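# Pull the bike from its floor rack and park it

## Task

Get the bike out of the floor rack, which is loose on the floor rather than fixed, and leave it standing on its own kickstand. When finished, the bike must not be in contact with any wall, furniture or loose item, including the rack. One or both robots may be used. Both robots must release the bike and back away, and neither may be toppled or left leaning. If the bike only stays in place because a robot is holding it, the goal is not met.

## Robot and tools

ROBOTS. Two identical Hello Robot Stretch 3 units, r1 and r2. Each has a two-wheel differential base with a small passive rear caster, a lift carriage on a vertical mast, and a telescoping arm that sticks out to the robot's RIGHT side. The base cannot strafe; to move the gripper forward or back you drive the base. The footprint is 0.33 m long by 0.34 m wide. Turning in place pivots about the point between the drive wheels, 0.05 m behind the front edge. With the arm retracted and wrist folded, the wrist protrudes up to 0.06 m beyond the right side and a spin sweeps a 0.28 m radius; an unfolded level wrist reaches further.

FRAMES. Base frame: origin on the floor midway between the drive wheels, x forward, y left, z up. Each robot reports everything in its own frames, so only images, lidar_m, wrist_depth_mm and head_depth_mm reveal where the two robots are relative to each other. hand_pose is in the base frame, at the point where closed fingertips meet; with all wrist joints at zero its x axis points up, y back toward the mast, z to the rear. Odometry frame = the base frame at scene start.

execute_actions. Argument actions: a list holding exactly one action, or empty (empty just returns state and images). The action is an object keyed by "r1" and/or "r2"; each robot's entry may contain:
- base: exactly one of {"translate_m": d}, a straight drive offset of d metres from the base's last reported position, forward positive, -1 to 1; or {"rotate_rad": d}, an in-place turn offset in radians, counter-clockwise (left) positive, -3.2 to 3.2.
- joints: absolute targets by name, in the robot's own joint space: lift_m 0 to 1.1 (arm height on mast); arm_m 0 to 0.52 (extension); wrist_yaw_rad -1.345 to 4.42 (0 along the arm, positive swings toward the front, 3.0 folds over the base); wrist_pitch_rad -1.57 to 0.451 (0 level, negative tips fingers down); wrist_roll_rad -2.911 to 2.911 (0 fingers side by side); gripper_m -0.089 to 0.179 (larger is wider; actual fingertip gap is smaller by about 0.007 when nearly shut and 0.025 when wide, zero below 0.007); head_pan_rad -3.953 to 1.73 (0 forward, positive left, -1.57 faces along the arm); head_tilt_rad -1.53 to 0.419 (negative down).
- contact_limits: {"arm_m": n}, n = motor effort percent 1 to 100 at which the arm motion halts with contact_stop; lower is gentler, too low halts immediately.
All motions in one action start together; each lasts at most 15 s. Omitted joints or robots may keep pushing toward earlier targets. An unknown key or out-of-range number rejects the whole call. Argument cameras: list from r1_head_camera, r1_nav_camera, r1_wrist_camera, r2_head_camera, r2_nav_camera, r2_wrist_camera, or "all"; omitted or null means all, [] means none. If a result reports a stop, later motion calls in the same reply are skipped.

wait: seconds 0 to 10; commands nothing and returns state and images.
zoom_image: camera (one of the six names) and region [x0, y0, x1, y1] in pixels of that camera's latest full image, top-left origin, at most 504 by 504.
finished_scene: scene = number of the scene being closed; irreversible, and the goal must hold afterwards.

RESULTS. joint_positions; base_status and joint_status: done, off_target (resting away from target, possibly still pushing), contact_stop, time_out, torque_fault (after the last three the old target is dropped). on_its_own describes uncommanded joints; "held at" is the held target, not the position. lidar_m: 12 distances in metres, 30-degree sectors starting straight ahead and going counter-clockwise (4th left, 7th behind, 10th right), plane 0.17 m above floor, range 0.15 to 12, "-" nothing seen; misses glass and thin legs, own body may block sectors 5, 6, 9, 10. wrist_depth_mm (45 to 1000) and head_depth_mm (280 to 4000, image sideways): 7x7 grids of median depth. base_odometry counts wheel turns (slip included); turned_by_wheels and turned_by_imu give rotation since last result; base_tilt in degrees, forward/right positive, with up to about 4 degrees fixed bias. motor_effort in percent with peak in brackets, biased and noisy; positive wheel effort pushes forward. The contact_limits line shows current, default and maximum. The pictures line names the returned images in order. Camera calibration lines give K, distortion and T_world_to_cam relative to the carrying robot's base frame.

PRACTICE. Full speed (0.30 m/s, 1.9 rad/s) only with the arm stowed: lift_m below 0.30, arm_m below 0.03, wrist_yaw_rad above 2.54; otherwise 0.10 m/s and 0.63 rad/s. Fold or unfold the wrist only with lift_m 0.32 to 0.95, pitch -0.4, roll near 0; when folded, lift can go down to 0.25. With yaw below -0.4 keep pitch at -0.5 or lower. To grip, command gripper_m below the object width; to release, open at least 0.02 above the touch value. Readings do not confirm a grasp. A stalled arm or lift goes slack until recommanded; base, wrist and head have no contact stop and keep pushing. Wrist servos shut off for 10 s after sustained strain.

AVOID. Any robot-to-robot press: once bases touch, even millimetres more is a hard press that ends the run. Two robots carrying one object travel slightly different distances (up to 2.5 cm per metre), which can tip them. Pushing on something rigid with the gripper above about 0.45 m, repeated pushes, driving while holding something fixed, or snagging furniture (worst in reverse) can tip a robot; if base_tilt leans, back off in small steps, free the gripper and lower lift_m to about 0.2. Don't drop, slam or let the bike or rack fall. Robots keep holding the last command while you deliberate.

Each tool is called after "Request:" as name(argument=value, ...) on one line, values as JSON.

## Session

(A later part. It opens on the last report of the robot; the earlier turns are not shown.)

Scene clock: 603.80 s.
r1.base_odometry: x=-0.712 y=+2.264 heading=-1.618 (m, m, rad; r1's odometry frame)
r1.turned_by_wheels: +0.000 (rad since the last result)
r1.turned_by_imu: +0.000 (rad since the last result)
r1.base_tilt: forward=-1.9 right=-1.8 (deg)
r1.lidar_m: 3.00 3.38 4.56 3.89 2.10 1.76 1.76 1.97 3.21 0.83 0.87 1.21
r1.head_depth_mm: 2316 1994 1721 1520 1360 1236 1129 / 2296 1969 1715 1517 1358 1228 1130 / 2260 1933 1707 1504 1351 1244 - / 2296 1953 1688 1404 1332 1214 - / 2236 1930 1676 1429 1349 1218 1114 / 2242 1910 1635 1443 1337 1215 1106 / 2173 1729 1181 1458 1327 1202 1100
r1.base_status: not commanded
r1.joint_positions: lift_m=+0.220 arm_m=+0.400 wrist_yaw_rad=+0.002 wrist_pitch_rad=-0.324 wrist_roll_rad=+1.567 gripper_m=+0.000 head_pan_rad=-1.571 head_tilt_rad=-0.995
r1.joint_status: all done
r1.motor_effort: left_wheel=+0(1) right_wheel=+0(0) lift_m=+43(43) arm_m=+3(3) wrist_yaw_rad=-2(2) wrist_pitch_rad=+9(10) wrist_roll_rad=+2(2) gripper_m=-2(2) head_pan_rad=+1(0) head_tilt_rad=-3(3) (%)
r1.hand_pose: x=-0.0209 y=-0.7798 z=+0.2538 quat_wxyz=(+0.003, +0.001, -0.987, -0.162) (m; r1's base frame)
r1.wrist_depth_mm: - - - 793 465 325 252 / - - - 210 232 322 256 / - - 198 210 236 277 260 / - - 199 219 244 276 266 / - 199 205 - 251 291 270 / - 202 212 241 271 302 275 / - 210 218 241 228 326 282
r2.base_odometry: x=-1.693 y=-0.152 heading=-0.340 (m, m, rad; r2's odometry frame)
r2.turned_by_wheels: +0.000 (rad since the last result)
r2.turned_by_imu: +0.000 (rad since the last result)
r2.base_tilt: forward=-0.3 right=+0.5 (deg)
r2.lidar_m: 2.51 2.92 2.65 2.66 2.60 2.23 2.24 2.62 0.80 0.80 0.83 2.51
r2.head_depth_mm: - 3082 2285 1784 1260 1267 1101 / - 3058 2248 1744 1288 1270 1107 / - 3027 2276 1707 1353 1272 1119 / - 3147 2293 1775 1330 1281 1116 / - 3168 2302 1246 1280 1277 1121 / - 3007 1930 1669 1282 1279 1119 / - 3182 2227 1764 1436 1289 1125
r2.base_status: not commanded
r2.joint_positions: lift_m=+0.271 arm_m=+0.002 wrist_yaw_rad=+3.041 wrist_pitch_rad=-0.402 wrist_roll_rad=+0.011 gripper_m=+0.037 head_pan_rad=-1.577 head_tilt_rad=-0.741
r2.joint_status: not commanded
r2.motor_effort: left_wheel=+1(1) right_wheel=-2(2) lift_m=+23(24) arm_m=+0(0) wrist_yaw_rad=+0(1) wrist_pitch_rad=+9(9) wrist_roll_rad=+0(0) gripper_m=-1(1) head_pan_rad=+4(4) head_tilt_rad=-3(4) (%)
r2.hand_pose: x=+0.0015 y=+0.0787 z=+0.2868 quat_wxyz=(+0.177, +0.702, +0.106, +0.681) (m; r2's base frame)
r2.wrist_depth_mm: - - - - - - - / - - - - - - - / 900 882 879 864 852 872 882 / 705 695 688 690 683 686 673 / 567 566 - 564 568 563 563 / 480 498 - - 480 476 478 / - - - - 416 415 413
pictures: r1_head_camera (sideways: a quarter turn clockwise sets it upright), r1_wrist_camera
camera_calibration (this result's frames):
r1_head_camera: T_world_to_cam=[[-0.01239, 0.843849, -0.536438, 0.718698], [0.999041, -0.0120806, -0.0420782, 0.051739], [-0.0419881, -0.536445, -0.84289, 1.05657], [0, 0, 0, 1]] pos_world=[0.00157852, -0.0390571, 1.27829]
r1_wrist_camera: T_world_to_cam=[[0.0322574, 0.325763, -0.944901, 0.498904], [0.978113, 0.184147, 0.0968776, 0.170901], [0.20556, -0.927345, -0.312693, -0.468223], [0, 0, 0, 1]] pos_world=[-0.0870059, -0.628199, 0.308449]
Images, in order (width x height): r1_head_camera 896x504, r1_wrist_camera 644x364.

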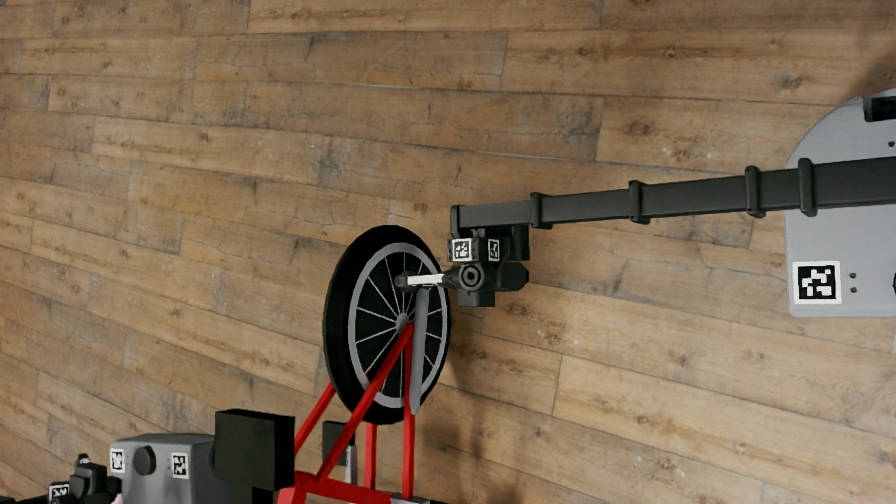

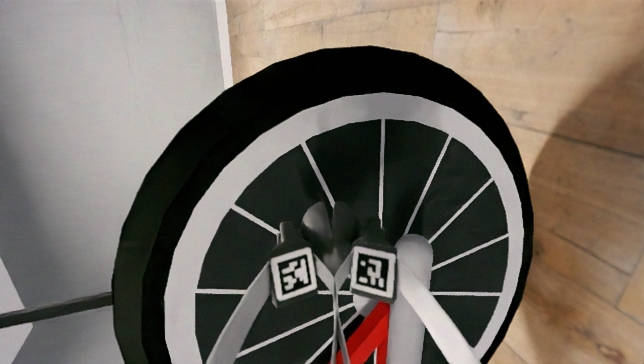

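Request:
execute_actions(actions=[{"r1":{"base":{"translate_m":0.022}}}], cameras=[])

Request:
execute_actions(actions=[{"r1":{"joints":{"wrist_pitch_rad":-0.7,"arm_m":0.445}}}], cameras=["r1_wrist_camera","r1_head_camera"])

Scene clock: 610.83 s.
r1.base_odometry: x=-0.713 y=+2.242 heading=-1.618 (m, m, rad; r1's odometry frame)
r1.turned_by_wheels: +0.000 (rad since the last result)
r1.turned_by_imu: +0.000 (rad since the last result)
r1.base_tilt: forward=-1.9 right=-1.8 (deg)
r1.lidar_m: 2.98 3.34 4.54 3.94 2.12 1.78 1.78 2.00 3.26 0.83 1.03 1.22
r1.head_depth_mm: 2319 1982 1726 1527 1370 1233 1122 / 2311 1963 1712 1508 1356 1235 1136 / 2291 1957 1686 1500 1353 1243 - / 2274 1924 1689 1361 1326 1228 - / 2247 1936 1679 1418 1329 1207 1105 / 2248 1927 1341 1432 1336 1202 1109 / 2131 1716 1189 1442 1325 1211 1105
r1.base_status: done
r1.joint_positions: lift_m=+0.220 arm_m=+0.400 wrist_yaw_rad=+0.002 wrist_pitch_rad=-0.324 wrist_roll_rad=+1.567 gripper_m=+0.000 head_pan_rad=-1.571 head_tilt_rad=-0.995
r1.joint_status: not commanded
r1.motor_effort: left_wheel=-1(5) right_wheel=+0(5) lift_m=+44(43) arm_m=+3(2) wrist_yaw_rad=-2(2) wrist_pitch_rad=+9(9) wrist_roll_rad=+1(1) gripper_m=-1(1) head_pan_rad=+1(0) head_tilt_rad=-3(3) (%)
r1.hand_pose: x=-0.0209 y=-0.7798 z=+0.2538 quat_wxyz=(+0.003, +0.001, -0.987, -0.162) (m; r1's base frame)
r1.wrist_depth_mm: - - - 211 248 327 252 / - - 195 205 227 297 257 / - - 193 213 237 265 262 / - 193 200 221 244 277 266 / - 195 208 - 194 291 271 / - 201 212 240 273 310 276 / - 210 220 238 221 342 283
r2.base_odometry: x=-1.693 y=-0.152 heading=-0.340 (m, m, rad; r2's odometry frame)
r2.turned_by_wheels: +0.000 (rad since the last result)
r2.turned_by_imu: +0.001 (rad since the last result)
r2.base_tilt: forward=-0.4 right=+0.5 (deg)
r2.lidar_m: 2.51 2.92 2.65 2.65 2.59 2.23 2.24 2.64 0.79 0.80 0.83 2.51
r2.head_depth_mm: - 3035 2292 1789 1260 1269 1110 / - 3096 2270 1741 1282 1275 1107 / - 3092 2273 1706 1351 1273 1111 / - 3133 2280 1755 1333 1274 1114 / - 3136 2284 1242 1275 1279 1117 / - 2988 1879 1663 1280 1285 1117 / - 3158 2307 1782 1439 1283 1122
r2.base_status: not commanded
r2.joint_positions: lift_m=+0.271 arm_m=+0.002 wrist_yaw_rad=+3.041 wrist_pitch_rad=-0.402 wrist_roll_rad=+0.011 gripper_m=+0.037 head_pan_rad=-1.577 head_tilt_rad=-0.741
r2.joint_status: not commanded
r2.motor_effort: left_wheel=+1(1) right_wheel=-2(2) lift_m=+23(24) arm_m=+0(0) wrist_yaw_rad=+1(0) wrist_pitch_rad=+9(9) wrist_roll_rad=+0(0) gripper_m=-1(1) head_pan_rad=+4(4) head_tilt_rad=-3(3) (%)
r2.hand_pose: x=+0.0015 y=+0.0787 z=+0.2868 quat_wxyz=(+0.177, +0.702, +0.106, +0.681) (m; r2's base frame)
r2.wrist_depth_mm: - - - - - - - / - - - - - - - / 875 876 893 862 877 837 857 / 703 685 698 689 680 666 677 / 568 569 - 565 576 561 556 / 484 497 - - 480 480 477 / - - - - 417 416 410
pictures: none
No camera images: the call's "cameras" was empty. Leave "cameras" out to get every camera's image.

Scene clock: 612.63 s.
r1.base_odometry: x=-0.713 y=+2.242 heading=-1.618 (m, m, rad; r1's odometry frame)
r1.turned_by_wheels: +0.000 (rad since the last result)
r1.turned_by_imu: +0.000 (rad since the last result)
r1.base_tilt: forward=-2.8 right=-3.3 (deg)
r1.lidar_m: 2.98 3.36 4.54 3.95 2.13 1.78 1.77 1.99 3.27 0.78 0.83 1.22
r1.head_depth_mm: 2395 2027 1741 1541 1379 1239 1126 / 2396 2007 1750 1533 1364 1234 1145 / 2425 2018 1734 1529 1377 1241 - / 2386 2003 1721 1361 1360 1235 - / 2399 2003 1723 1432 1354 1233 1116 / 2381 1988 1417 1470 1356 1224 1121 / 2315 1764 1237 1475 1351 1222 1116
r1.base_status: not commanded
r1.joint_positions: lift_m=+0.221 arm_m=+0.444 wrist_yaw_rad=+0.005 wrist_pitch_rad=-0.669 wrist_roll_rad=+1.567 gripper_m=+0.000 head_pan_rad=-1.571 head_tilt_rad=-0.995
r1.joint_status: all done
r1.motor_effort: left_wheel=-1(6) right_wheel=+0(4) lift_m=+17(43) arm_m=+10(13) wrist_yaw_rad=-5(5) wrist_pitch_rad=-12(35) wrist_roll_rad=+1(2) gripper_m=-6(11) head_pan_rad=+0(1) head_tilt_rad=-3(3) (%)
r1.hand_pose: x=-0.0205 y=-0.7745 z=+0.1813 quat_wxyz=(+0.003, +0.003, -0.944, -0.329) (m; r1's base frame)
r1.wrist_depth_mm: - 908 198 400 328 261 218 / 161 163 187 228 329 269 223 / 149 165 193 236 316 277 227 / 152 170 200 243 312 286 235 / 154 172 203 204 334 293 240 / 158 178 204 219 352 306 246 / 161 182 213 217 397 311 253
r2.base_odometry: x=-1.693 y=-0.152 heading=-0.340 (m, m, rad; r2's odometry frame)
r2.turned_by_wheels: +0.000 (rad since the last result)
r2.turned_by_imu: +0.000 (rad since the last result)
r2.base_tilt: forward=-0.3 right=+0.4 (deg)
r2.lidar_m: 2.51 2.92 2.65 2.66 2.59 2.23 2.24 2.63 0.80 0.80 0.83 2.51
r2.head_depth_mm: - 3092 2242 1784 1259 1273 1114 / - 3085 2282 1738 1283 1274 1108 / - 3071 2289 1702 1350 1278 1118 / - 3117 2308 1756 1323 1277 1113 / - 3150 2317 1240 1274 1274 1115 / - 2990 1905 1726 1286 1292 1119 / - 3187 2314 1786 1431 1289 1120
r2.base_status: not commanded
r2.joint_positions: lift_m=+0.271 arm_m=+0.002 wrist_yaw_rad=+3.041 wrist_pitch_rad=-0.402 wrist_roll_rad=+0.011 gripper_m=+0.037 head_pan_rad=-1.577 head_tilt_rad=-0.741
r2.joint_status: not commanded
r2.motor_effort: left_wheel=+1(1) right_wheel=-3(2) lift_m=+24(24) arm_m=-1(0) wrist_yaw_rad=+1(0) wrist_pitch_rad=+9(9) wrist_roll_rad=+0(0) gripper_m=+0(0) head_pan_rad=+4(4) head_tilt_rad=-3(3) (%)
r2.hand_pose: x=+0.0015 y=+0.0787 z=+0.2868 quat_wxyz=(+0.177, +0.702, +0.106, +0.681) (m; r2's base frame)
r2.wrist_depth_mm: - - - - - - - / - - - - - - - / 878 893 893 852 859 866 850 / 699 680 687 693 679 687 683 / 567 567 - 562 568 559 562 / 487 505 - - 478 477 474 / - - - - 417 415 417
pictures: r1_head_camera (sideways: a quarter turn clockwise sets it upright), r1_wrist_camera
camera_calibration (this result's frames):
r1_head_camera: T_world_to_cam=[[-0.0123949, 0.843852, -0.536433, 0.718692], [0.999041, -0.0120745, -0.0420782, 0.0517391], [-0.0419849, -0.53644, -0.842893, 1.05657], [0, 0, 0, 1]] pos_world=[0.00157875, -0.039057, 1.27828]
r1_wrist_camera: T_world_to_cam=[[0.0305206, 0.626517, -0.77881, 0.631428], [0.977845, 0.14272, 0.153132, 0.134313], [0.207091, -0.76623, -0.608281, -0.307609], [0, 0, 0, 1]] pos_world=[-0.086906, -0.650469, 0.284082]
Images, in order (width x height): r1_head_camera 896x504, r1_wrist_camera 644x364.

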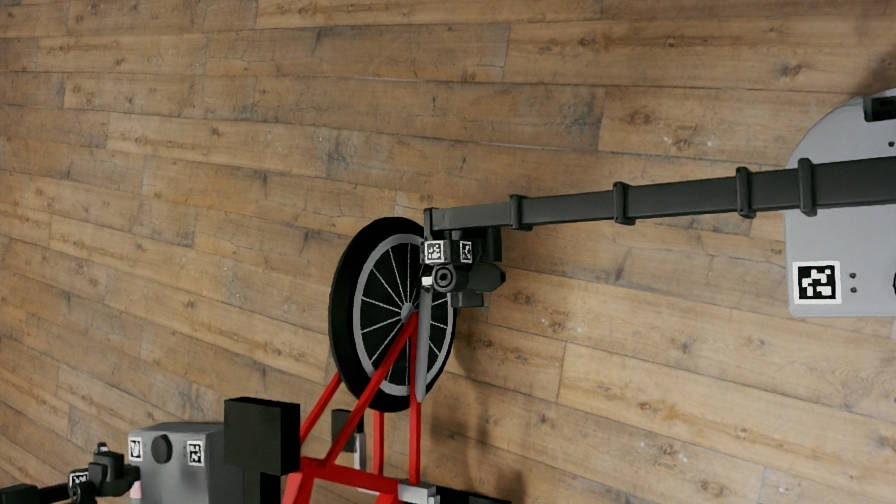

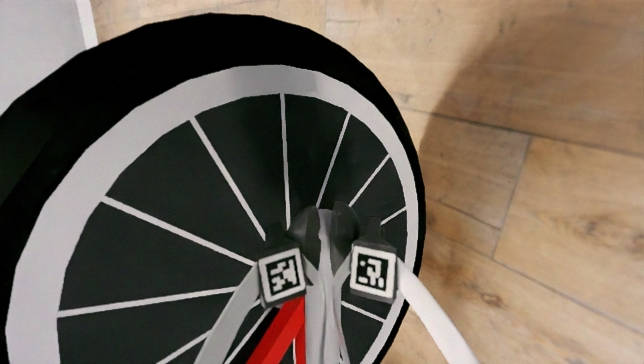

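Request:
execute_actions(actions=[{"r1":{"joints":{"wrist_pitch_rad":-0.3,"arm_m":0.4,"gripper_m":0.03}}}], cameras=[])

Request:
execute_actions(actions=[{"r1":{"joints":{"arm_m":0.3}}}], cameras=[])

Request:
execute_actions(actions=[{"r1":{"base":{"translate_m":0.14},"joints":{"lift_m":0.185,"wrist_pitch_rad":-0.43,"gripper_m":0.06}}}], cameras=[])

Request:
execute_actions(actions=[{"r1":{"joints":{"arm_m":0.4}}}], cameras=["r1_wrist_camera","r1_head_camera"])

Scene clock: 636.87 s.
r1.base_odometry: x=-0.713 y=+2.242 heading=-1.618 (m, m, rad; r1's odometry frame)
r1.turned_by_wheels: +0.000 (rad since the last result)
r1.turned_by_imu: -0.050 (rad since the last result)
r1.base_tilt: forward=-1.9 right=-1.8 (deg)
r1.lidar_m: 2.98 3.28 4.57 4.39 2.20 1.78 1.77 1.95 3.02 0.83 0.85 1.15
r1.head_depth_mm: 2320 1982 1720 1535 1363 1229 1122 / 2318 1968 1695 1511 1357 1229 1135 / 2290 1934 1703 1513 1357 1236 - / 2278 1936 1677 1496 1323 1220 - / 2290 1933 1690 1429 1336 1211 1103 / 2242 1911 1657 1415 1337 1209 1113 / 2216 1707 1139 1481 1333 1204 1101
r1.base_status: not commanded
r1.joint_positions: lift_m=+0.220 arm_m=+0.400 wrist_yaw_rad=+0.000 wrist_pitch_rad=-0.322 wrist_roll_rad=+1.568 gripper_m=+0.030 head_pan_rad=-1.571 head_tilt_rad=-0.994
r1.joint_status: all done
r1.motor_effort: left_wheel=+0(33) right_wheel=+0(33) lift_m=+38(42) arm_m=-2(15) wrist_yaw_rad=+0(8) wrist_pitch_rad=+8(49) wrist_roll_rad=+1(1) gripper_m=+0(82) head_pan_rad=+0(1) head_tilt_rad=-3(5) (%)
r1.hand_pose: x=-0.0215 y=-0.7806 z=+0.2544 quat_wxyz=(+0.002, +0.000, -0.987, -0.161) (m; r1's base frame)
r1.wrist_depth_mm: - - - 794 466 327 252 / - - - 691 427 335 257 / - - 211 215 234 315 262 / - - 200 217 243 276 266 / - - 199 224 257 285 271 / - 198 203 231 251 296 277 / - 201 214 235 228 314 283
r2.base_odometry: x=-1.693 y=-0.152 heading=-0.340 (m, m, rad; r2's odometry frame)
r2.turned_by_wheels: +0.000 (rad since the last result)
r2.turned_by_imu: +0.001 (rad since the last result)
r2.base_tilt: forward=-0.3 right=+0.5 (deg)
r2.lidar_m: 2.51 2.93 2.65 2.65 2.60 2.23 2.24 2.64 0.80 0.81 0.83 2.51
r2.head_depth_mm: - 3060 2283 1795 1274 1268 1108 / - 3016 2238 1697 1290 1274 1105 / - 3081 2254 1717 1350 1280 1113 / - 3130 2276 1670 1325 1278 1116 / - 3131 2277 1115 1285 1289 1113 / - 2975 1894 1708 1296 1285 1116 / - 3166 2324 1784 1438 1284 1122
r2.base_status: not commanded
r2.joint_positions: lift_m=+0.271 arm_m=+0.002 wrist_yaw_rad=+3.041 wrist_pitch_rad=-0.402 wrist_roll_rad=+0.011 gripper_m=+0.037 head_pan_rad=-1.577 head_tilt_rad=-0.741
r2.joint_status: not commanded
r2.motor_effort: left_wheel=+1(1) right_wheel=-2(2) lift_m=+24(24) arm_m=+0(0) wrist_yaw_rad=-1(0) wrist_pitch_rad=+9(9) wrist_roll_rad=+0(0) gripper_m=+0(0) head_pan_rad=+4(4) head_tilt_rad=-4(3) (%)
r2.hand_pose: x=+0.0015 y=+0.0787 z=+0.2868 quat_wxyz=(+0.177, +0.702, +0.106, +0.681) (m; r2's base frame)
r2.wrist_depth_mm: - - - - - - - / - - - - - - - / 875 886 886 857 871 869 885 / 703 700 714 686 697 685 681 / 573 574 - 562 572 569 563 / 490 504 - - 480 475 478 / - - - - 420 414 417
pictures: none
No camera images: the call's "cameras" was empty. Leave "cameras" out to get every camera's image.

Scene clock: 638.83 s.
r1.base_odometry: x=-0.713 y=+2.242 heading=-1.618 (m, m, rad; r1's odometry frame)
r1.turned_by_wheels: +0.000 (rad since the last result)
r1.turned_by_imu: +0.000 (rad since the last result)
r1.base_tilt: forward=-2.0 right=-1.8 (deg)
r1.lidar_m: 2.98 3.29 4.58 4.39 2.20 1.79 1.78 1.95 3.02 0.82 0.85 1.15
r1.head_depth_mm: 2342 1981 1719 1517 1358 1241 1120 / 2310 1963 1714 1526 1353 1235 1135 / 2309 1954 1697 1498 1357 1229 - / 2286 1935 1686 1454 1307 1221 - / 2249 1934 1663 1425 1344 1215 1111 / 2251 1908 1673 1415 1341 1202 1104 / 2207 1706 1131 1482 1331 1203 1099
r1.base_status: not commanded
r1.joint_positions: lift_m=+0.220 arm_m=+0.300 wrist_yaw_rad=+0.000 wrist_pitch_rad=-0.322 wrist_roll_rad=+1.568 gripper_m=+0.030 head_pan_rad=-1.571 head_tilt_rad=-0.994
r1.joint_status: all done
r1.motor_effort: left_wheel=+0(1) right_wheel=+0(0) lift_m=+38(38) arm_m=-2(1) wrist_yaw_rad=+1(0) wrist_pitch_rad=+9(8) wrist_roll_rad=+1(1) gripper_m=+1(0) head_pan_rad=+0(0) head_tilt_rad=-3(3) (%)
r1.hand_pose: x=-0.0215 y=-0.6807 z=+0.2544 quat_wxyz=(+0.002, +0.000, -0.987, -0.161) (m; r1's base frame)
r1.wrist_depth_mm: - - - 796 459 329 253 / - - - 763 479 334 258 / - - 302 318 365 343 260 / - - 295 326 359 352 265 / - - 298 330 384 357 273 / - - 304 329 394 369 277 / - - 321 319 395 360 282
r2.base_odometry: x=-1.693 y=-0.152 heading=-0.340 (m, m, rad; r2's odometry frame)
r2.turned_by_wheels: +0.000 (rad since the last result)
r2.turned_by_imu: +0.000 (rad since the last result)
r2.base_tilt: forward=-0.4 right=+0.5 (deg)
r2.lidar_m: 2.51 2.93 2.65 2.66 2.59 2.23 2.24 2.63 0.80 0.81 0.83 2.50
r2.head_depth_mm: - 3082 2254 1798 1267 1266 1109 / - 3075 2283 1700 1291 1273 1110 / - 3074 2192 1694 1349 1271 1111 / - 3136 2319 1660 1318 1278 1119 / - 3185 2339 1112 1283 1286 1116 / - 2966 1886 1728 1297 1277 1121 / - 3174 2299 1831 1446 1280 1121
r2.base_status: not commanded
r2.joint_positions: lift_m=+0.271 arm_m=+0.002 wrist_yaw_rad=+3.041 wrist_pitch_rad=-0.402 wrist_roll_rad=+0.011 gripper_m=+0.037 head_pan_rad=-1.577 head_tilt_rad=-0.741
r2.joint_status: not commanded
r2.motor_effort: left_wheel=+1(1) right_wheel=-2(2) lift_m=+23(24) arm_m=+0(0) wrist_yaw_rad=+0(0) wrist_pitch_rad=+9(9) wrist_roll_rad=+0(0) gripper_m=-1(1) head_pan_rad=+4(3) head_tilt_rad=-3(3) (%)
r2.hand_pose: x=+0.0015 y=+0.0787 z=+0.2868 quat_wxyz=(+0.177, +0.702, +0.106, +0.681) (m; r2's base frame)
r2.wrist_depth_mm: - - - - - - - / - - - - - - - / 879 860 861 878 896 859 852 / 696 691 699 691 674 673 682 / 567 571 - 565 566 559 561 / 488 502 - - 481 480 481 / - - - - 418 418 417
pictures: none
No camera images: the call's "cameras" was empty. Leave "cameras" out to get every camera's image.

Scene clock: 641.50 s.
r1.base_odometry: x=-0.720 y=+2.102 heading=-1.618 (m, m, rad; r1's odometry frame)
r1.turned_by_wheels: +0.000 (rad since the last result)
r1.turned_by_imu: +0.000 (rad since the last result)
r1.base_tilt: forward=-2.0 right=-1.9 (deg)
r1.lidar_m: 2.85 3.10 4.55 4.52 2.37 1.93 1.91 2.10 0.86 0.82 0.95 1.15
r1.head_depth_mm: 2344 1993 1711 1523 1362 1235 1126 / 2320 1948 1711 1525 1352 1229 1137 / 2312 1950 1689 1464 1353 1223 - / 2279 1921 1687 1434 1309 1220 - / 2278 1921 1243 1411 1344 1215 1109 / 2229 1824 1132 1467 1333 1214 1101 / 1602 1709 1267 1363 1328 1205 1105
r1.base_status: done
r1.joint_positions: lift_m=+0.185 arm_m=+0.300 wrist_yaw_rad=+0.000 wrist_pitch_rad=-0.442 wrist_roll_rad=+1.568 gripper_m=+0.060 head_pan_rad=-1.571 head_tilt_rad=-0.994
r1.joint_status: all done
r1.motor_effort: left_wheel=+0(6) right_wheel=-1(4) lift_m=+27(35) arm_m=-3(2) wrist_yaw_rad=+1(1) wrist_pitch_rad=+4(8) wrist_roll_rad=+1(1) gripper_m=+1(79) head_pan_rad=+0(1) head_tilt_rad=-4(3) (%)
r1.hand_pose: x=-0.0215 y=-0.6665 z=+0.1924 quat_wxyz=(+0.002, +0.000, -0.976, -0.219) (m; r1's base frame)
r1.wrist_depth_mm: 233 250 282 320 344 254 203 / 236 257 279 329 353 262 206 / 240 259 279 333 363 267 210 / 243 266 279 346 376 274 214 / 251 269 300 353 360 279 220 / - 272 301 536 430 276 223 / - - 452 694 420 295 229
r2.base_odometry: x=-1.693 y=-0.152 heading=-0.340 (m, m, rad; r2's odometry frame)
r2.turned_by_wheels: +0.000 (rad since the last result)
r2.turned_by_imu: +0.000 (rad since the last result)
r2.base_tilt: forward=-0.3 right=+0.4 (deg)
r2.lidar_m: 2.51 2.93 2.65 2.66 2.59 2.23 2.23 2.63 0.80 0.81 0.83 2.51
r2.head_depth_mm: - 3025 2254 1796 1267 1270 1112 / - 3056 2254 1690 1289 1272 1108 / - 3085 2183 1695 1332 1276 1107 / - 3121 2266 1660 1327 1283 1113 / - 2994 1962 1114 1284 1274 1109 / - 3141 2144 1768 1296 1288 1119 / - 3161 2323 1836 1438 1287 1120
r2.base_status: not commanded
r2.joint_positions: lift_m=+0.271 arm_m=+0.002 wrist_yaw_rad=+3.041 wrist_pitch_rad=-0.402 wrist_roll_rad=+0.011 gripper_m=+0.037 head_pan_rad=-1.577 head_tilt_rad=-0.741
r2.joint_status: not commanded
r2.motor_effort: left_wheel=+1(1) right_wheel=-2(2) lift_m=+23(24) arm_m=-1(0) wrist_yaw_rad=+1(0) wrist_pitch_rad=+9(9) wrist_roll_rad=+0(0) gripper_m=-1(1) head_pan_rad=+4(3) head_tilt_rad=-3(4) (%)
r2.hand_pose: x=+0.0015 y=+0.0787 z=+0.2868 quat_wxyz=(+0.177, +0.702, +0.106, +0.681) (m; r2's base frame)
r2.wrist_depth_mm: - - - - - - - / - - - - - - - / 884 894 879 870 873 864 846 / 697 694 691 678 684 683 667 / 573 576 - 570 573 560 560 / 489 501 - - 476 487 478 / - - - - 416 415 414
pictures: none
No camera images: the call's "cameras" was empty. Leave "cameras" out to get every camera's image.

Scene clock: 643.47 s.
r1.base_odometry: x=-0.720 y=+2.102 heading=-1.618 (m, m, rad; r1's odometry frame)
r1.turned_by_wheels: +0.000 (rad since the last result)
r1.turned_by_imu: +0.000 (rad since the last result)
r1.base_tilt: forward=-2.0 right=-1.8 (deg)
r1.lidar_m: 2.85 3.12 4.58 4.52 2.38 1.93 1.91 2.10 0.86 0.82 0.95 1.15
r1.head_depth_mm: 2333 1992 1699 1520 1351 1232 1126 / 2317 1964 1711 1511 1361 1234 1137 / 2295 1965 1688 1471 1354 1223 - / 2291 1954 1685 1357 1325 1213 - / 2251 1932 1245 1425 1343 1218 1111 / 2256 1807 1124 1464 1322 1209 1099 / 1602 1706 1264 1367 1325 1210 1104
r1.base_status: not commanded
r1.joint_positions: lift_m=+0.185 arm_m=+0.400 wrist_yaw_rad=+0.000 wrist_pitch_rad=-0.442 wrist_roll_rad=+1.568 gripper_m=+0.060 head_pan_rad=-1.571 head_tilt_rad=-0.994
r1.joint_status: all done
r1.motor_effort: left_wheel=+0(0) right_wheel=-1(1) lift_m=+27(27) arm_m=+3(1) wrist_yaw_rad=-1(1) wrist_pitch_rad=+4(4) wrist_roll_rad=+1(1) gripper_m=+0(0) head_pan_rad=+1(1) head_tilt_rad=-4(3) (%)
r1.hand_pose: x=-0.0215 y=-0.7658 z=+0.1923 quat_wxyz=(+0.002, +0.000, -0.976, -0.220) (m; r1's base frame)
r1.wrist_depth_mm: 157 170 190 216 249 255 202 / 159 172 195 163 257 262 206 / 162 176 197 172 265 268 211 / 165 181 198 189 272 275 214 / 168 183 196 208 294 281 219 / 172 184 197 233 346 277 222 / 177 181 221 234 406 294 227
r2.base_odometry: x=-1.693 y=-0.152 heading=-0.340 (m, m, rad; r2's odometry frame)
r2.turned_by_wheels: +0.000 (rad since the last result)
r2.turned_by_imu: +0.000 (rad since the last result)
r2.base_tilt: forward=-0.3 right=+0.5 (deg)
r2.lidar_m: 2.51 2.93 2.65 2.65 2.59 2.24 2.24 2.62 0.80 0.81 0.83 2.51
r2.head_depth_mm: - 3036 2282 1801 1265 1277 1110 / - 3116 2262 1689 1295 1280 1108 / - 3073 2214 1711 1346 1277 1116 / - 3128 2287 1669 1333 1272 1116 / - 2966 1959 1112 1287 1273 1118 / - 3165 2143 1725 1297 1283 1117 / - 3183 2313 1819 1428 1288 1118
r2.base_status: not commanded
r2.joint_positions: lift_m=+0.271 arm_m=+0.002 wrist_yaw_rad=+3.041 wrist_pitch_rad=-0.402 wrist_roll_rad=+0.011 gripper_m=+0.037 head_pan_rad=-1.577 head_tilt_rad=-0.741
r2.joint_status: not commanded
r2.motor_effort: left_wheel=+1(1) right_wheel=-2(2) lift_m=+23(24) arm_m=+0(0) wrist_yaw_rad=+0(0) wrist_pitch_rad=+9(9) wrist_roll_rad=+0(0) gripper_m=-1(1) head_pan_rad=+4(4) head_tilt_rad=-3(4) (%)
r2.hand_pose: x=+0.0015 y=+0.0787 z=+0.2868 quat_wxyz=(+0.177, +0.702, +0.106, +0.681) (m; r2's base frame)
r2.wrist_depth_mm: - - - - - - - / - - - - - - - / 879 889 881 886 869 864 864 / 699 690 690 680 680 680 676 / 570 568 - 570 573 566 564 / 485 499 - - 481 486 473 / - - - - 414 411 414
pictures: r1_head_camera (sideways: a quarter turn clockwise sets it upright), r1_wrist_camera
camera_calibration (this result's frames):
r1_head_camera: T_world_to_cam=[[-0.012222, 0.843663, -0.536734, 0.719083], [0.999039, -0.0122943, -0.0420738, 0.0517334], [-0.0420949, -0.536733, -0.842702, 1.05632], [0, 0, 0, 1]] pos_world=[0.00157075, -0.0390645, 1.2783]
r1_wrist_camera: T_world_to_cam=[[0.0341988, 0.434856, -0.899851, 0.511258], [0.978594, 0.16826, 0.118504, 0.158607], [0.202941, -0.884641, -0.419793, -0.421073], [0, 0, 0, 1]] pos_world=[-0.0872433, -0.621509, 0.264497]
Images, in order (width x height): r1_head_camera 896x504, r1_wrist_camera 644x364.

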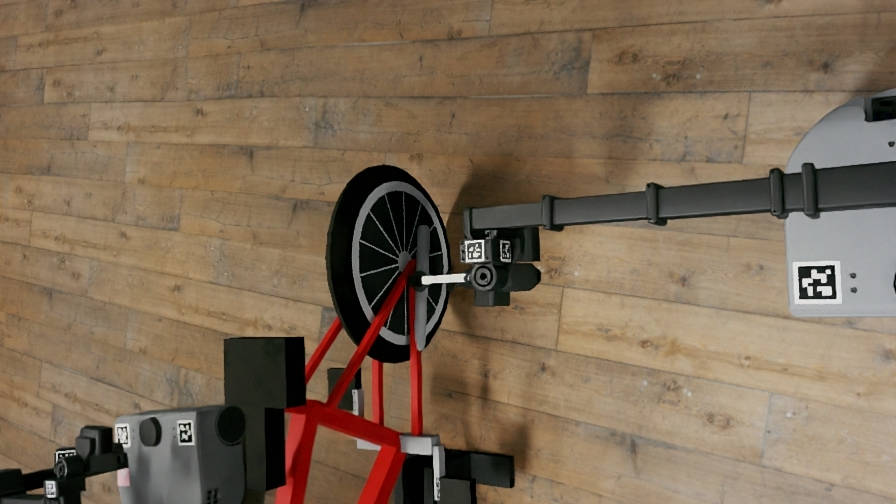

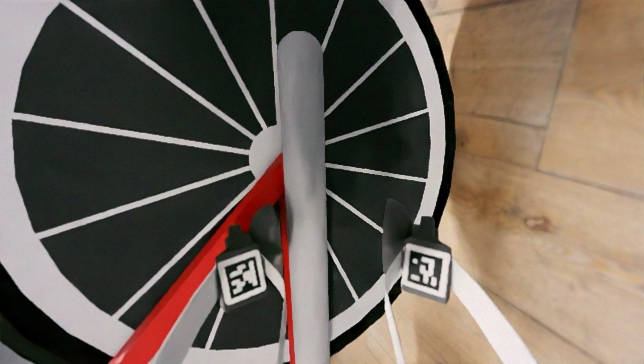

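Request:
execute_actions(actions=[{"r1":{"base":{"rotate_rad":0.06},"joints":{"arm_m":0.385}}}], cameras=["r1_wrist_camera"])

Request:
execute_actions(actions=[{"r1":{"joints":{"wrist_pitch_rad":-0.75,"arm_m":0.43}}}], cameras=["r1_wrist_camera","r1_head_camera"])

Scene clock: 649.73 s.
r1.base_odometry: x=-0.720 y=+2.102 heading=-1.558 (m, m, rad; r1's odometry frame)
r1.turned_by_wheels: +0.060 (rad since the last result)
r1.turned_by_imu: +0.061 (rad since the last result)
r1.base_tilt: forward=-2.0 right=-1.9 (deg)
r1.lidar_m: 2.84 3.21 4.55 4.19 2.28 1.92 1.92 2.16 0.85 0.82 0.94 2.86
r1.head_depth_mm: 2328 1989 1719 1524 1364 1235 1129 / 2310 1970 1713 1506 1353 1228 1139 / 2322 1944 1705 1436 1351 1231 - / 2269 1949 1692 1323 1319 1214 - / 2272 1922 1227 1451 1334 1215 1110 / 2184 1730 1263 1438 1337 1210 1103 / 1814 1747 1572 1406 1327 1206 1098
r1.base_status: done
r1.joint_positions: lift_m=+0.185 arm_m=+0.385 wrist_yaw_rad=+0.000 wrist_pitch_rad=-0.442 wrist_roll_rad=+1.568 gripper_m=+0.060 head_pan_rad=-1.571 head_tilt_rad=-0.994
r1.joint_status: all done
r1.motor_effort: left_wheel=-2(8) right_wheel=+1(7) lift_m=+27(27) arm_m=-2(2) wrist_yaw_rad=+0(0) wrist_pitch_rad=+5(5) wrist_roll_rad=+1(1) gripper_m=+1(0) head_pan_rad=+1(1) head_tilt_rad=-2(3) (%)
r1.hand_pose: x=-0.0215 y=-0.7515 z=+0.1923 quat_wxyz=(+0.002, +0.000, -0.976, -0.220) (m; r1's base frame)
r1.wrist_depth_mm: 161 174 193 223 257 254 203 / 167 180 200 230 268 260 206 / 171 185 199 239 280 267 210 / 175 187 214 248 293 274 214 / 179 187 215 257 332 280 219 / 196 203 225 271 429 278 223 / 231 - 377 611 413 293 228
r2.base_odometry: x=-1.693 y=-0.152 heading=-0.340 (m, m, rad; r2's odometry frame)
r2.turned_by_wheels: +0.000 (rad since the last result)
r2.turned_by_imu: +0.001 (rad since the last result)
r2.base_tilt: forward=-0.4 right=+0.5 (deg)
r2.lidar_m: 2.51 2.93 2.65 2.65 2.59 2.23 2.24 2.63 0.80 0.81 0.83 2.51
r2.head_depth_mm: - 3060 2246 1784 1264 1265 1109 / - 3082 2279 1695 1295 1276 1108 / - 3068 2208 1694 1338 1279 1114 / - 3088 2266 1662 1327 1283 1116 / - 2999 1953 1107 1288 1282 1122 / - 3077 2230 1777 1303 1290 1117 / - 3142 2334 1820 1435 1289 1115
r2.base_status: not commanded
r2.joint_positions: lift_m=+0.271 arm_m=+0.002 wrist_yaw_rad=+3.041 wrist_pitch_rad=-0.402 wrist_roll_rad=+0.011 gripper_m=+0.037 head_pan_rad=-1.577 head_tilt_rad=-0.741
r2.joint_status: not commanded
r2.motor_effort: left_wheel=+1(1) right_wheel=-2(2) lift_m=+23(24) arm_m=-1(0) wrist_yaw_rad=+0(0) wrist_pitch_rad=+9(9) wrist_roll_rad=+0(1) gripper_m=-1(1) head_pan_rad=+4(4) head_tilt_rad=-3(3) (%)
r2.hand_pose: x=+0.0015 y=+0.0787 z=+0.2868 quat_wxyz=(+0.177, +0.702, +0.106, +0.681) (m; r2's base frame)
r2.wrist_depth_mm: - - - - - - - / - - - - - - - / 899 868 865 866 878 862 858 / 694 686 702 693 682 681 668 / 571 565 - 569 568 558 563 / 481 492 - - 477 479 475 / - - - - 421 415 415
pictures: r1_wrist_camera
camera_calibration (this result's frames):
r1_wrist_camera: T_world_to_cam=[[0.0341988, 0.434877, -0.89984, 0.505024], [0.978594, 0.168258, 0.118508, 0.156189], [0.202941, -0.884631, -0.419813, -0.408363], [0, 0, 0, 1]] pos_world=[-0.0872433, -0.607154, 0.264496]
Images, in order (width x height): r1_wrist_camera 644x364.

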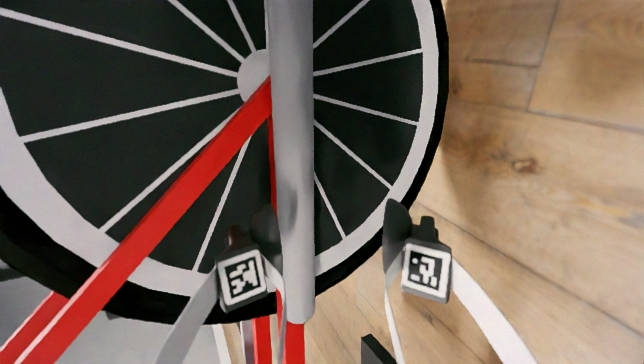

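Scene clock: 651.17 s.
r1.base_odometry: x=-0.720 y=+2.102 heading=-1.558 (m, m, rad; r1's odometry frame)
r1.turned_by_wheels: +0.000 (rad since the last result)
r1.turned_by_imu: +0.000 (rad since the last result)
r1.base_tilt: forward=-1.9 right=-1.9 (deg)
r1.lidar_m: 2.84 3.21 4.55 4.17 2.28 1.91 1.91 2.16 0.84 0.82 0.95 2.85
r1.head_depth_mm: 2330 1985 1732 1523 1362 1235 1125 / 2325 1959 1719 1514 1353 1230 1142 / 2295 1935 1704 1433 1360 1230 - / 2304 1911 1690 1303 1319 1218 - / 2266 1939 1227 1449 1340 1220 1109 / 2200 1743 1256 1440 1331 1210 1103 / 1841 1758 1582 1407 1326 1208 1103
r1.base_status: not commanded
r1.joint_positions: lift_m=+0.185 arm_m=+0.430 wrist_yaw_rad=+0.000 wrist_pitch_rad=-0.756 wrist_roll_rad=+1.568 gripper_m=+0.060 head_pan_rad=-1.571 head_tilt_rad=-0.994
r1.joint_status: all done
r1.motor_effort: left_wheel=-2(2) right_wheel=+1(1) lift_m=+26(27) arm_m=+3(2) wrist_yaw_rad=+1(1) wrist_pitch_rad=+2(5) wrist_roll_rad=+1(1) gripper_m=+0(1) head_pan_rad=+0(0) head_tilt_rad=-3(3) (%)
r1.hand_pose: x=-0.0216 y=-0.7444 z=+0.1305 quat_wxyz=(+0.002, +0.000, -0.929, -0.369) (m; r1's base frame)
r1.wrist_depth_mm: 146 125 199 253 242 201 171 / 148 130 205 263 251 206 174 / 137 137 211 272 258 211 178 / 153 145 217 278 267 217 184 / 156 166 210 336 262 222 188 / 160 170 218 380 299 225 192 / 163 180 534 392 297 234 196
r2.base_odometry: x=-1.693 y=-0.152 heading=-0.340 (m, m, rad; r2's odometry frame)
r2.turned_by_wheels: +0.000 (rad since the last result)
r2.turned_by_imu: +0.000 (rad since the last result)
r2.base_tilt: forward=-0.3 right=+0.5 (deg)
r2.lidar_m: 2.50 2.92 2.65 2.65 2.59 2.23 2.24 2.63 0.80 0.81 0.83 2.50
r2.head_depth_mm: - 3081 2271 1807 1256 1269 1109 / - 3101 2272 1685 1286 1272 1112 / - 3076 2209 1701 1338 1270 1112 / - 3127 2299 1662 1331 1280 1106 / - 2979 1923 1104 1286 1279 1108 / - 3118 2217 1709 1288 1277 1125 / - 3134 2320 1824 1436 1279 1121
r2.base_status: not commanded
r2.joint_positions: lift_m=+0.271 arm_m=+0.002 wrist_yaw_rad=+3.041 wrist_pitch_rad=-0.402 wrist_roll_rad=+0.011 gripper_m=+0.037 head_pan_rad=-1.577 head_tilt_rad=-0.741
r2.joint_status: not commanded
r2.motor_effort: left_wheel=+1(1) right_wheel=-2(2) lift_m=+24(24) arm_m=+0(1) wrist_yaw_rad=+0(0) wrist_pitch_rad=+9(9) wrist_roll_rad=+1(0) gripper_m=-1(0) head_pan_rad=+4(4) head_tilt_rad=-4(3) (%)
r2.hand_pose: x=+0.0015 y=+0.0787 z=+0.2868 quat_wxyz=(+0.177, +0.702, +0.106, +0.681) (m; r2's base frame)
r2.wrist_depth_mm: - - - - - - - / - - - - - - - / 882 884 863 877 877 870 842 / 693 684 699 686 675 674 677 / 568 567 - 569 571 563 552 / 484 503 - - 477 474 475 / - - - - 417 415 419
pictures: r1_head_camera (sideways: a quarter turn clockwise sets it upright), r1_wrist_camera
camera_calibration (this result's frames):
r1_head_camera: T_world_to_cam=[[-0.0122221, 0.843663, -0.536734, 0.719084], [0.999039, -0.0122941, -0.0420738, 0.0517334], [-0.0420948, -0.536733, -0.842702, 1.05632], [0, 0, 0, 1]] pos_world=[0.00157075, -0.0390645, 1.2783]
r1_wrist_camera: T_world_to_cam=[[0.0344636, 0.691272, -0.721772, 0.613951], [0.97861, 0.123221, 0.164742, 0.122792], [0.202819, -0.712011, -0.672239, -0.266616], [0, 0, 0, 1]] pos_world=[-0.0872497, -0.629372, 0.243674]
Images, in order (width x height): r1_head_camera 896x504, r1_wrist_camera 644x364.

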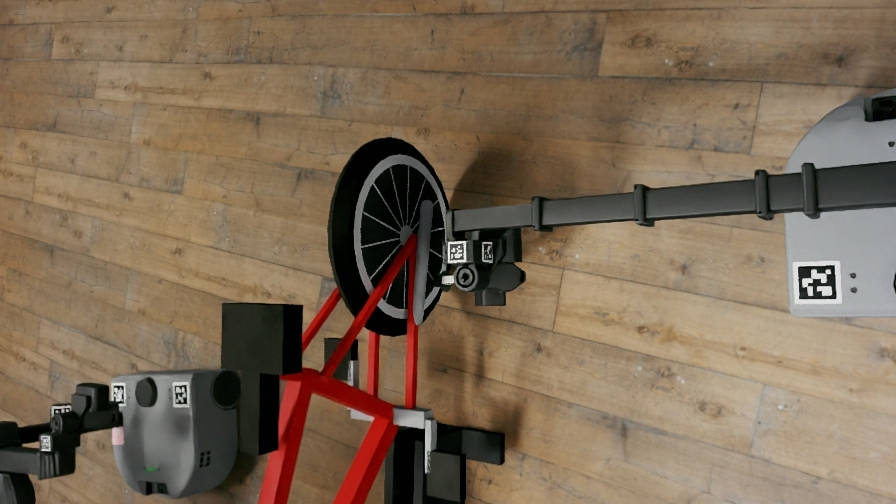

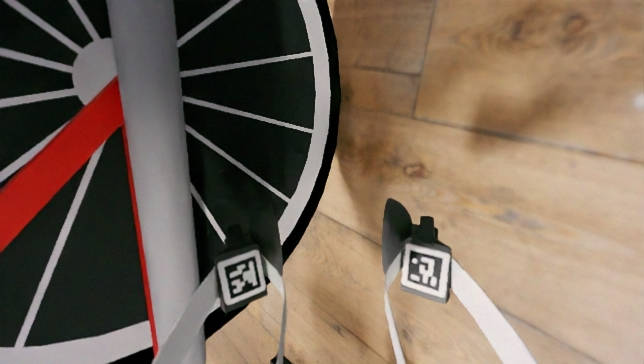

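Request:
execute_actions(actions=[])

Scene clock: 671.20 s.
r1.base_odometry: x=-0.720 y=+2.102 heading=-1.558 (m, m, rad; r1's odometry frame)
r1.turned_by_wheels: +0.000 (rad since the last result)
r1.turned_by_imu: +0.000 (rad since the last result)
r1.base_tilt: forward=-1.9 right=-1.8 (deg)
r1.lidar_m: 2.84 3.19 4.53 4.17 2.28 1.92 1.91 2.16 0.85 0.82 0.94 2.85
r1.head_depth_mm: 2329 1977 1724 1516 1363 1236 1122 / 2311 1940 1708 1516 1355 1229 1137 / 2298 1946 1694 1438 1343 1223 - / 2281 1937 1692 1306 1330 1211 - / 2295 1943 1225 1446 1333 1211 1111 / 2194 1730 1249 1437 1330 1215 1105 / 1828 1779 1568 1405 1322 1203 1106
r1.base_status: not commanded
r1.joint_positions: lift_m=+0.185 arm_m=+0.430 wrist_yaw_rad=+0.000 wrist_pitch_rad=-0.756 wrist_roll_rad=+1.568 gripper_m=+0.060 head_pan_rad=-1.571 head_tilt_rad=-0.994
r1.joint_status: all done
r1.motor_effort: left_wheel=-2(2) right_wheel=+1(1) lift_m=+27(27) arm_m=+2(2) wrist_yaw_rad=+1(1) wrist_pitch_rad=+2(5) wrist_roll_rad=+1(1) gripper_m=+0(1) head_pan_rad=+0(0) head_tilt_rad=-3(3) (%)
r1.hand_pose: x=-0.0216 y=-0.7444 z=+0.1305 quat_wxyz=(+0.002, +0.000, -0.929, -0.369) (m; r1's base frame)
r1.wrist_depth_mm: 145 124 201 254 242 200 170 / 149 130 208 264 251 205 174 / 137 137 211 271 261 212 179 / 153 145 217 280 269 217 183 / 157 165 210 334 261 223 187 / 160 171 218 376 297 224 192 / 164 180 534 395 297 234 196
r2.base_odometry: x=-1.693 y=-0.152 heading=-0.340 (m, m, rad; r2's odometry frame)
r2.turned_by_wheels: +0.000 (rad since the last result)
r2.turned_by_imu: +0.001 (rad since the last result)
r2.base_tilt: forward=-0.4 right=+0.5 (deg)
r2.lidar_m: 2.50 2.92 2.65 2.65 2.60 2.23 2.24 2.63 0.80 0.81 0.83 2.51
r2.head_depth_mm: - 3095 2277 1800 1266 1265 1105 / - 3054 2268 1695 1286 1269 1112 / - 3110 2197 1717 1348 1262 1113 / - 3133 2279 1660 1336 1275 1118 / - 2935 1951 1108 1281 1281 1118 / - 3146 2221 1721 1298 1277 1122 / - 3201 2344 1833 1437 1289 1122
r2.base_status: not commanded
r2.joint_positions: lift_m=+0.271 arm_m=+0.002 wrist_yaw_rad=+3.041 wrist_pitch_rad=-0.402 wrist_roll_rad=+0.011 gripper_m=+0.037 head_pan_rad=-1.577 head_tilt_rad=-0.741
r2.joint_status: not commanded
r2.motor_effort: left_wheel=+1(1) right_wheel=-2(2) lift_m=+23(24) arm_m=+0(1) wrist_yaw_rad=+0(0) wrist_pitch_rad=+9(9) wrist_roll_rad=+0(0) gripper_m=-1(0) head_pan_rad=+4(4) head_tilt_rad=-3(3) (%)
r2.hand_pose: x=+0.0015 y=+0.0787 z=+0.2868 quat_wxyz=(+0.177, +0.702, +0.106, +0.681) (m; r2's base frame)
r2.wrist_depth_mm: - - - - - - - / - - - - - - - / 887 884 878 862 872 858 859 / 692 686 694 690 688 677 681 / 570 576 - 558 582 561 563 / 483 493 - - 475 479 477 / - - - - 417 420 414
pictures: r1_head_camera (sideways: a quarter turn clockwise sets it upright), r1_nav_camera (sideways: a quarter turn counterclockwise sets it upright), r1_wrist_camera, r2_head_camera (sideways: a quarter turn clockwise sets it upright), r2_nav_camera (sideways: a quarter turn counterclockwise sets it upright), r2_wrist_camera
camera_calibration (this result's frames):
r1_head_camera: T_world_to_cam=[[-0.0122219, 0.843663, -0.536734, 0.719083], [0.999039, -0.0122944, -0.0420738, 0.0517334], [-0.0420949, -0.536732, -0.842702, 1.05632], [0, 0, 0, 1]] pos_world=[0.00157074, -0.0390645, 1.2783]
r1_nav_camera: T_world_to_cam=[[-0.048131, -0.812698, 0.580694, -0.707778], [-0.998336, 0.0206538, -0.0538416, 0.128239], [0.0317634, -0.582319, -0.812339, 1.00691], [0, 0, 0, 1]] pos_world=[0.0619773, 0.0084824, 1.23586]
r1_wrist_camera: T_world_to_cam=[[0.0344636, 0.691275, -0.721769, 0.613952], [0.97861, 0.123221, 0.164742, 0.122792], [0.202819, -0.712008, -0.672242, -0.266613], [0, 0, 0, 1]] pos_world=[-0.0872497, -0.629371, 0.243674]
r2_head_camera: T_world_to_cam=[[0.0546749, 0.704598, -0.707497, 0.93749], [0.998416, -0.0479965, 0.029357, -0.0402118], [-0.0132725, -0.707982, -0.706106, 0.880187], [0, 0, 0, 1]] pos_world=[0.000573252, -0.0393271, 1.28596]
r2_nav_camera: T_world_to_cam=[[0.0330721, -0.703288, 0.710136, -0.890011], [-0.999254, -0.0374358, 0.00946202, 0.0470292], [0.01993, -0.709919, -0.704001, 0.872968], [0, 0, 0, 1]] pos_world=[0.0590304, -0.00443597, 1.24615]
r2_wrist_camera: T_world_to_cam=[[0.989672, -0.142969, -0.0104277, 0.00701141], [-0.0920752, -0.578245, -0.810651, 0.306345], [0.109868, 0.803239, -0.585437, 0.2743], [0, 0, 0, 1]] pos_world=[-0.00886906, -0.0421838, 0.408998]
Images, in order (width x height): r1_head_camera 896x504, r1_nav_camera 672x504, r1_wrist_camera 644x364, r2_head_camera 896x504, r2_nav_camera 672x504, r2_wrist_camera 644x364.

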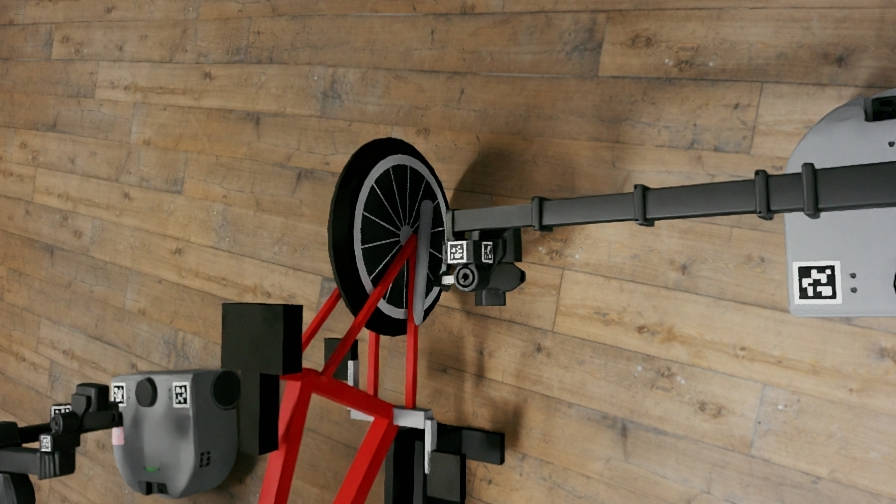

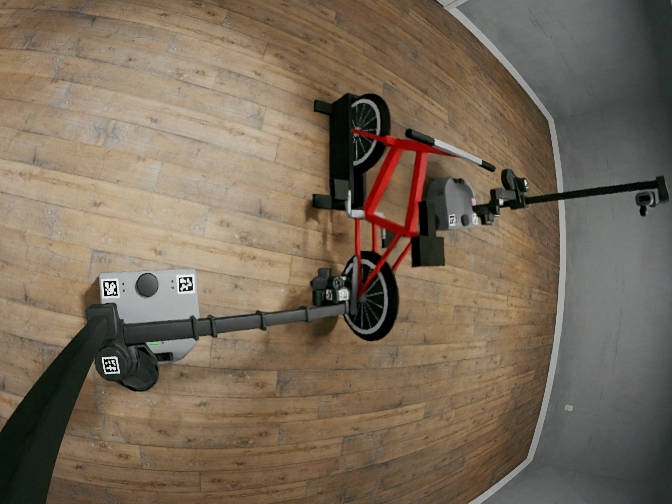

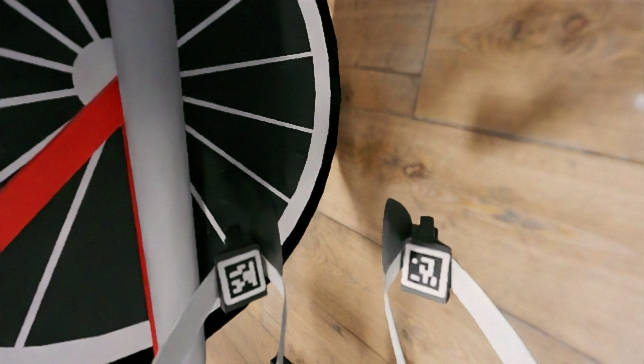

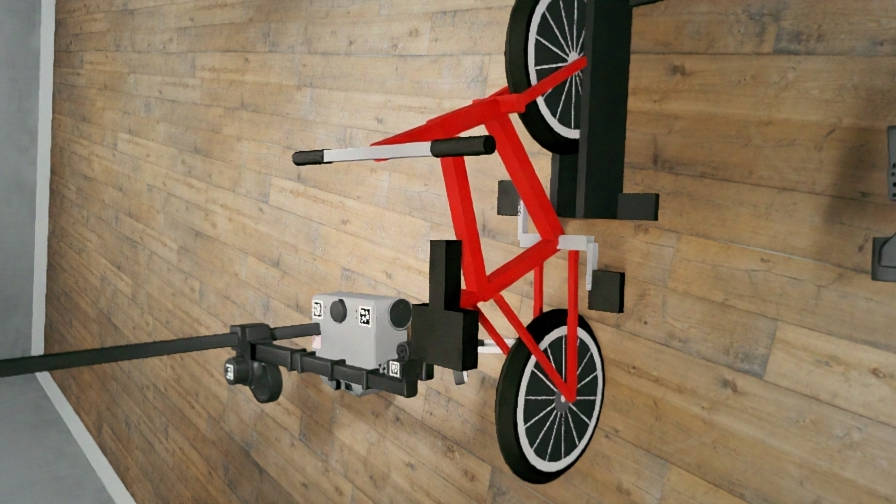

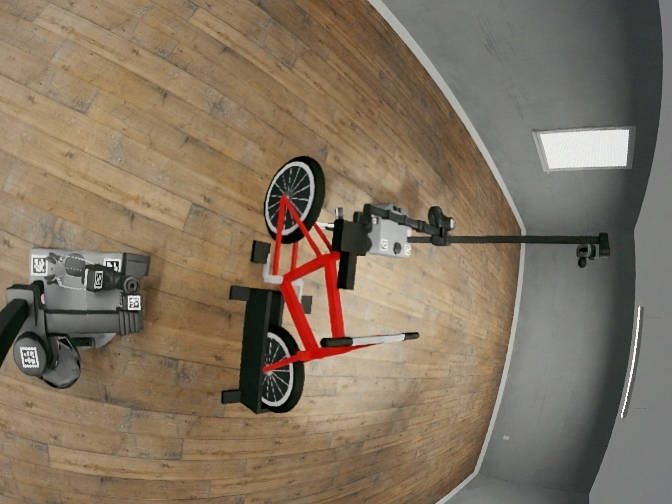

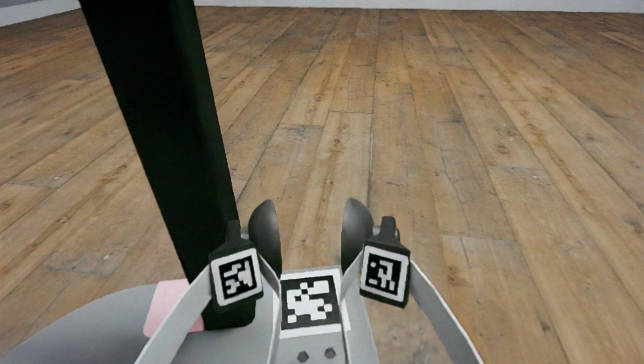

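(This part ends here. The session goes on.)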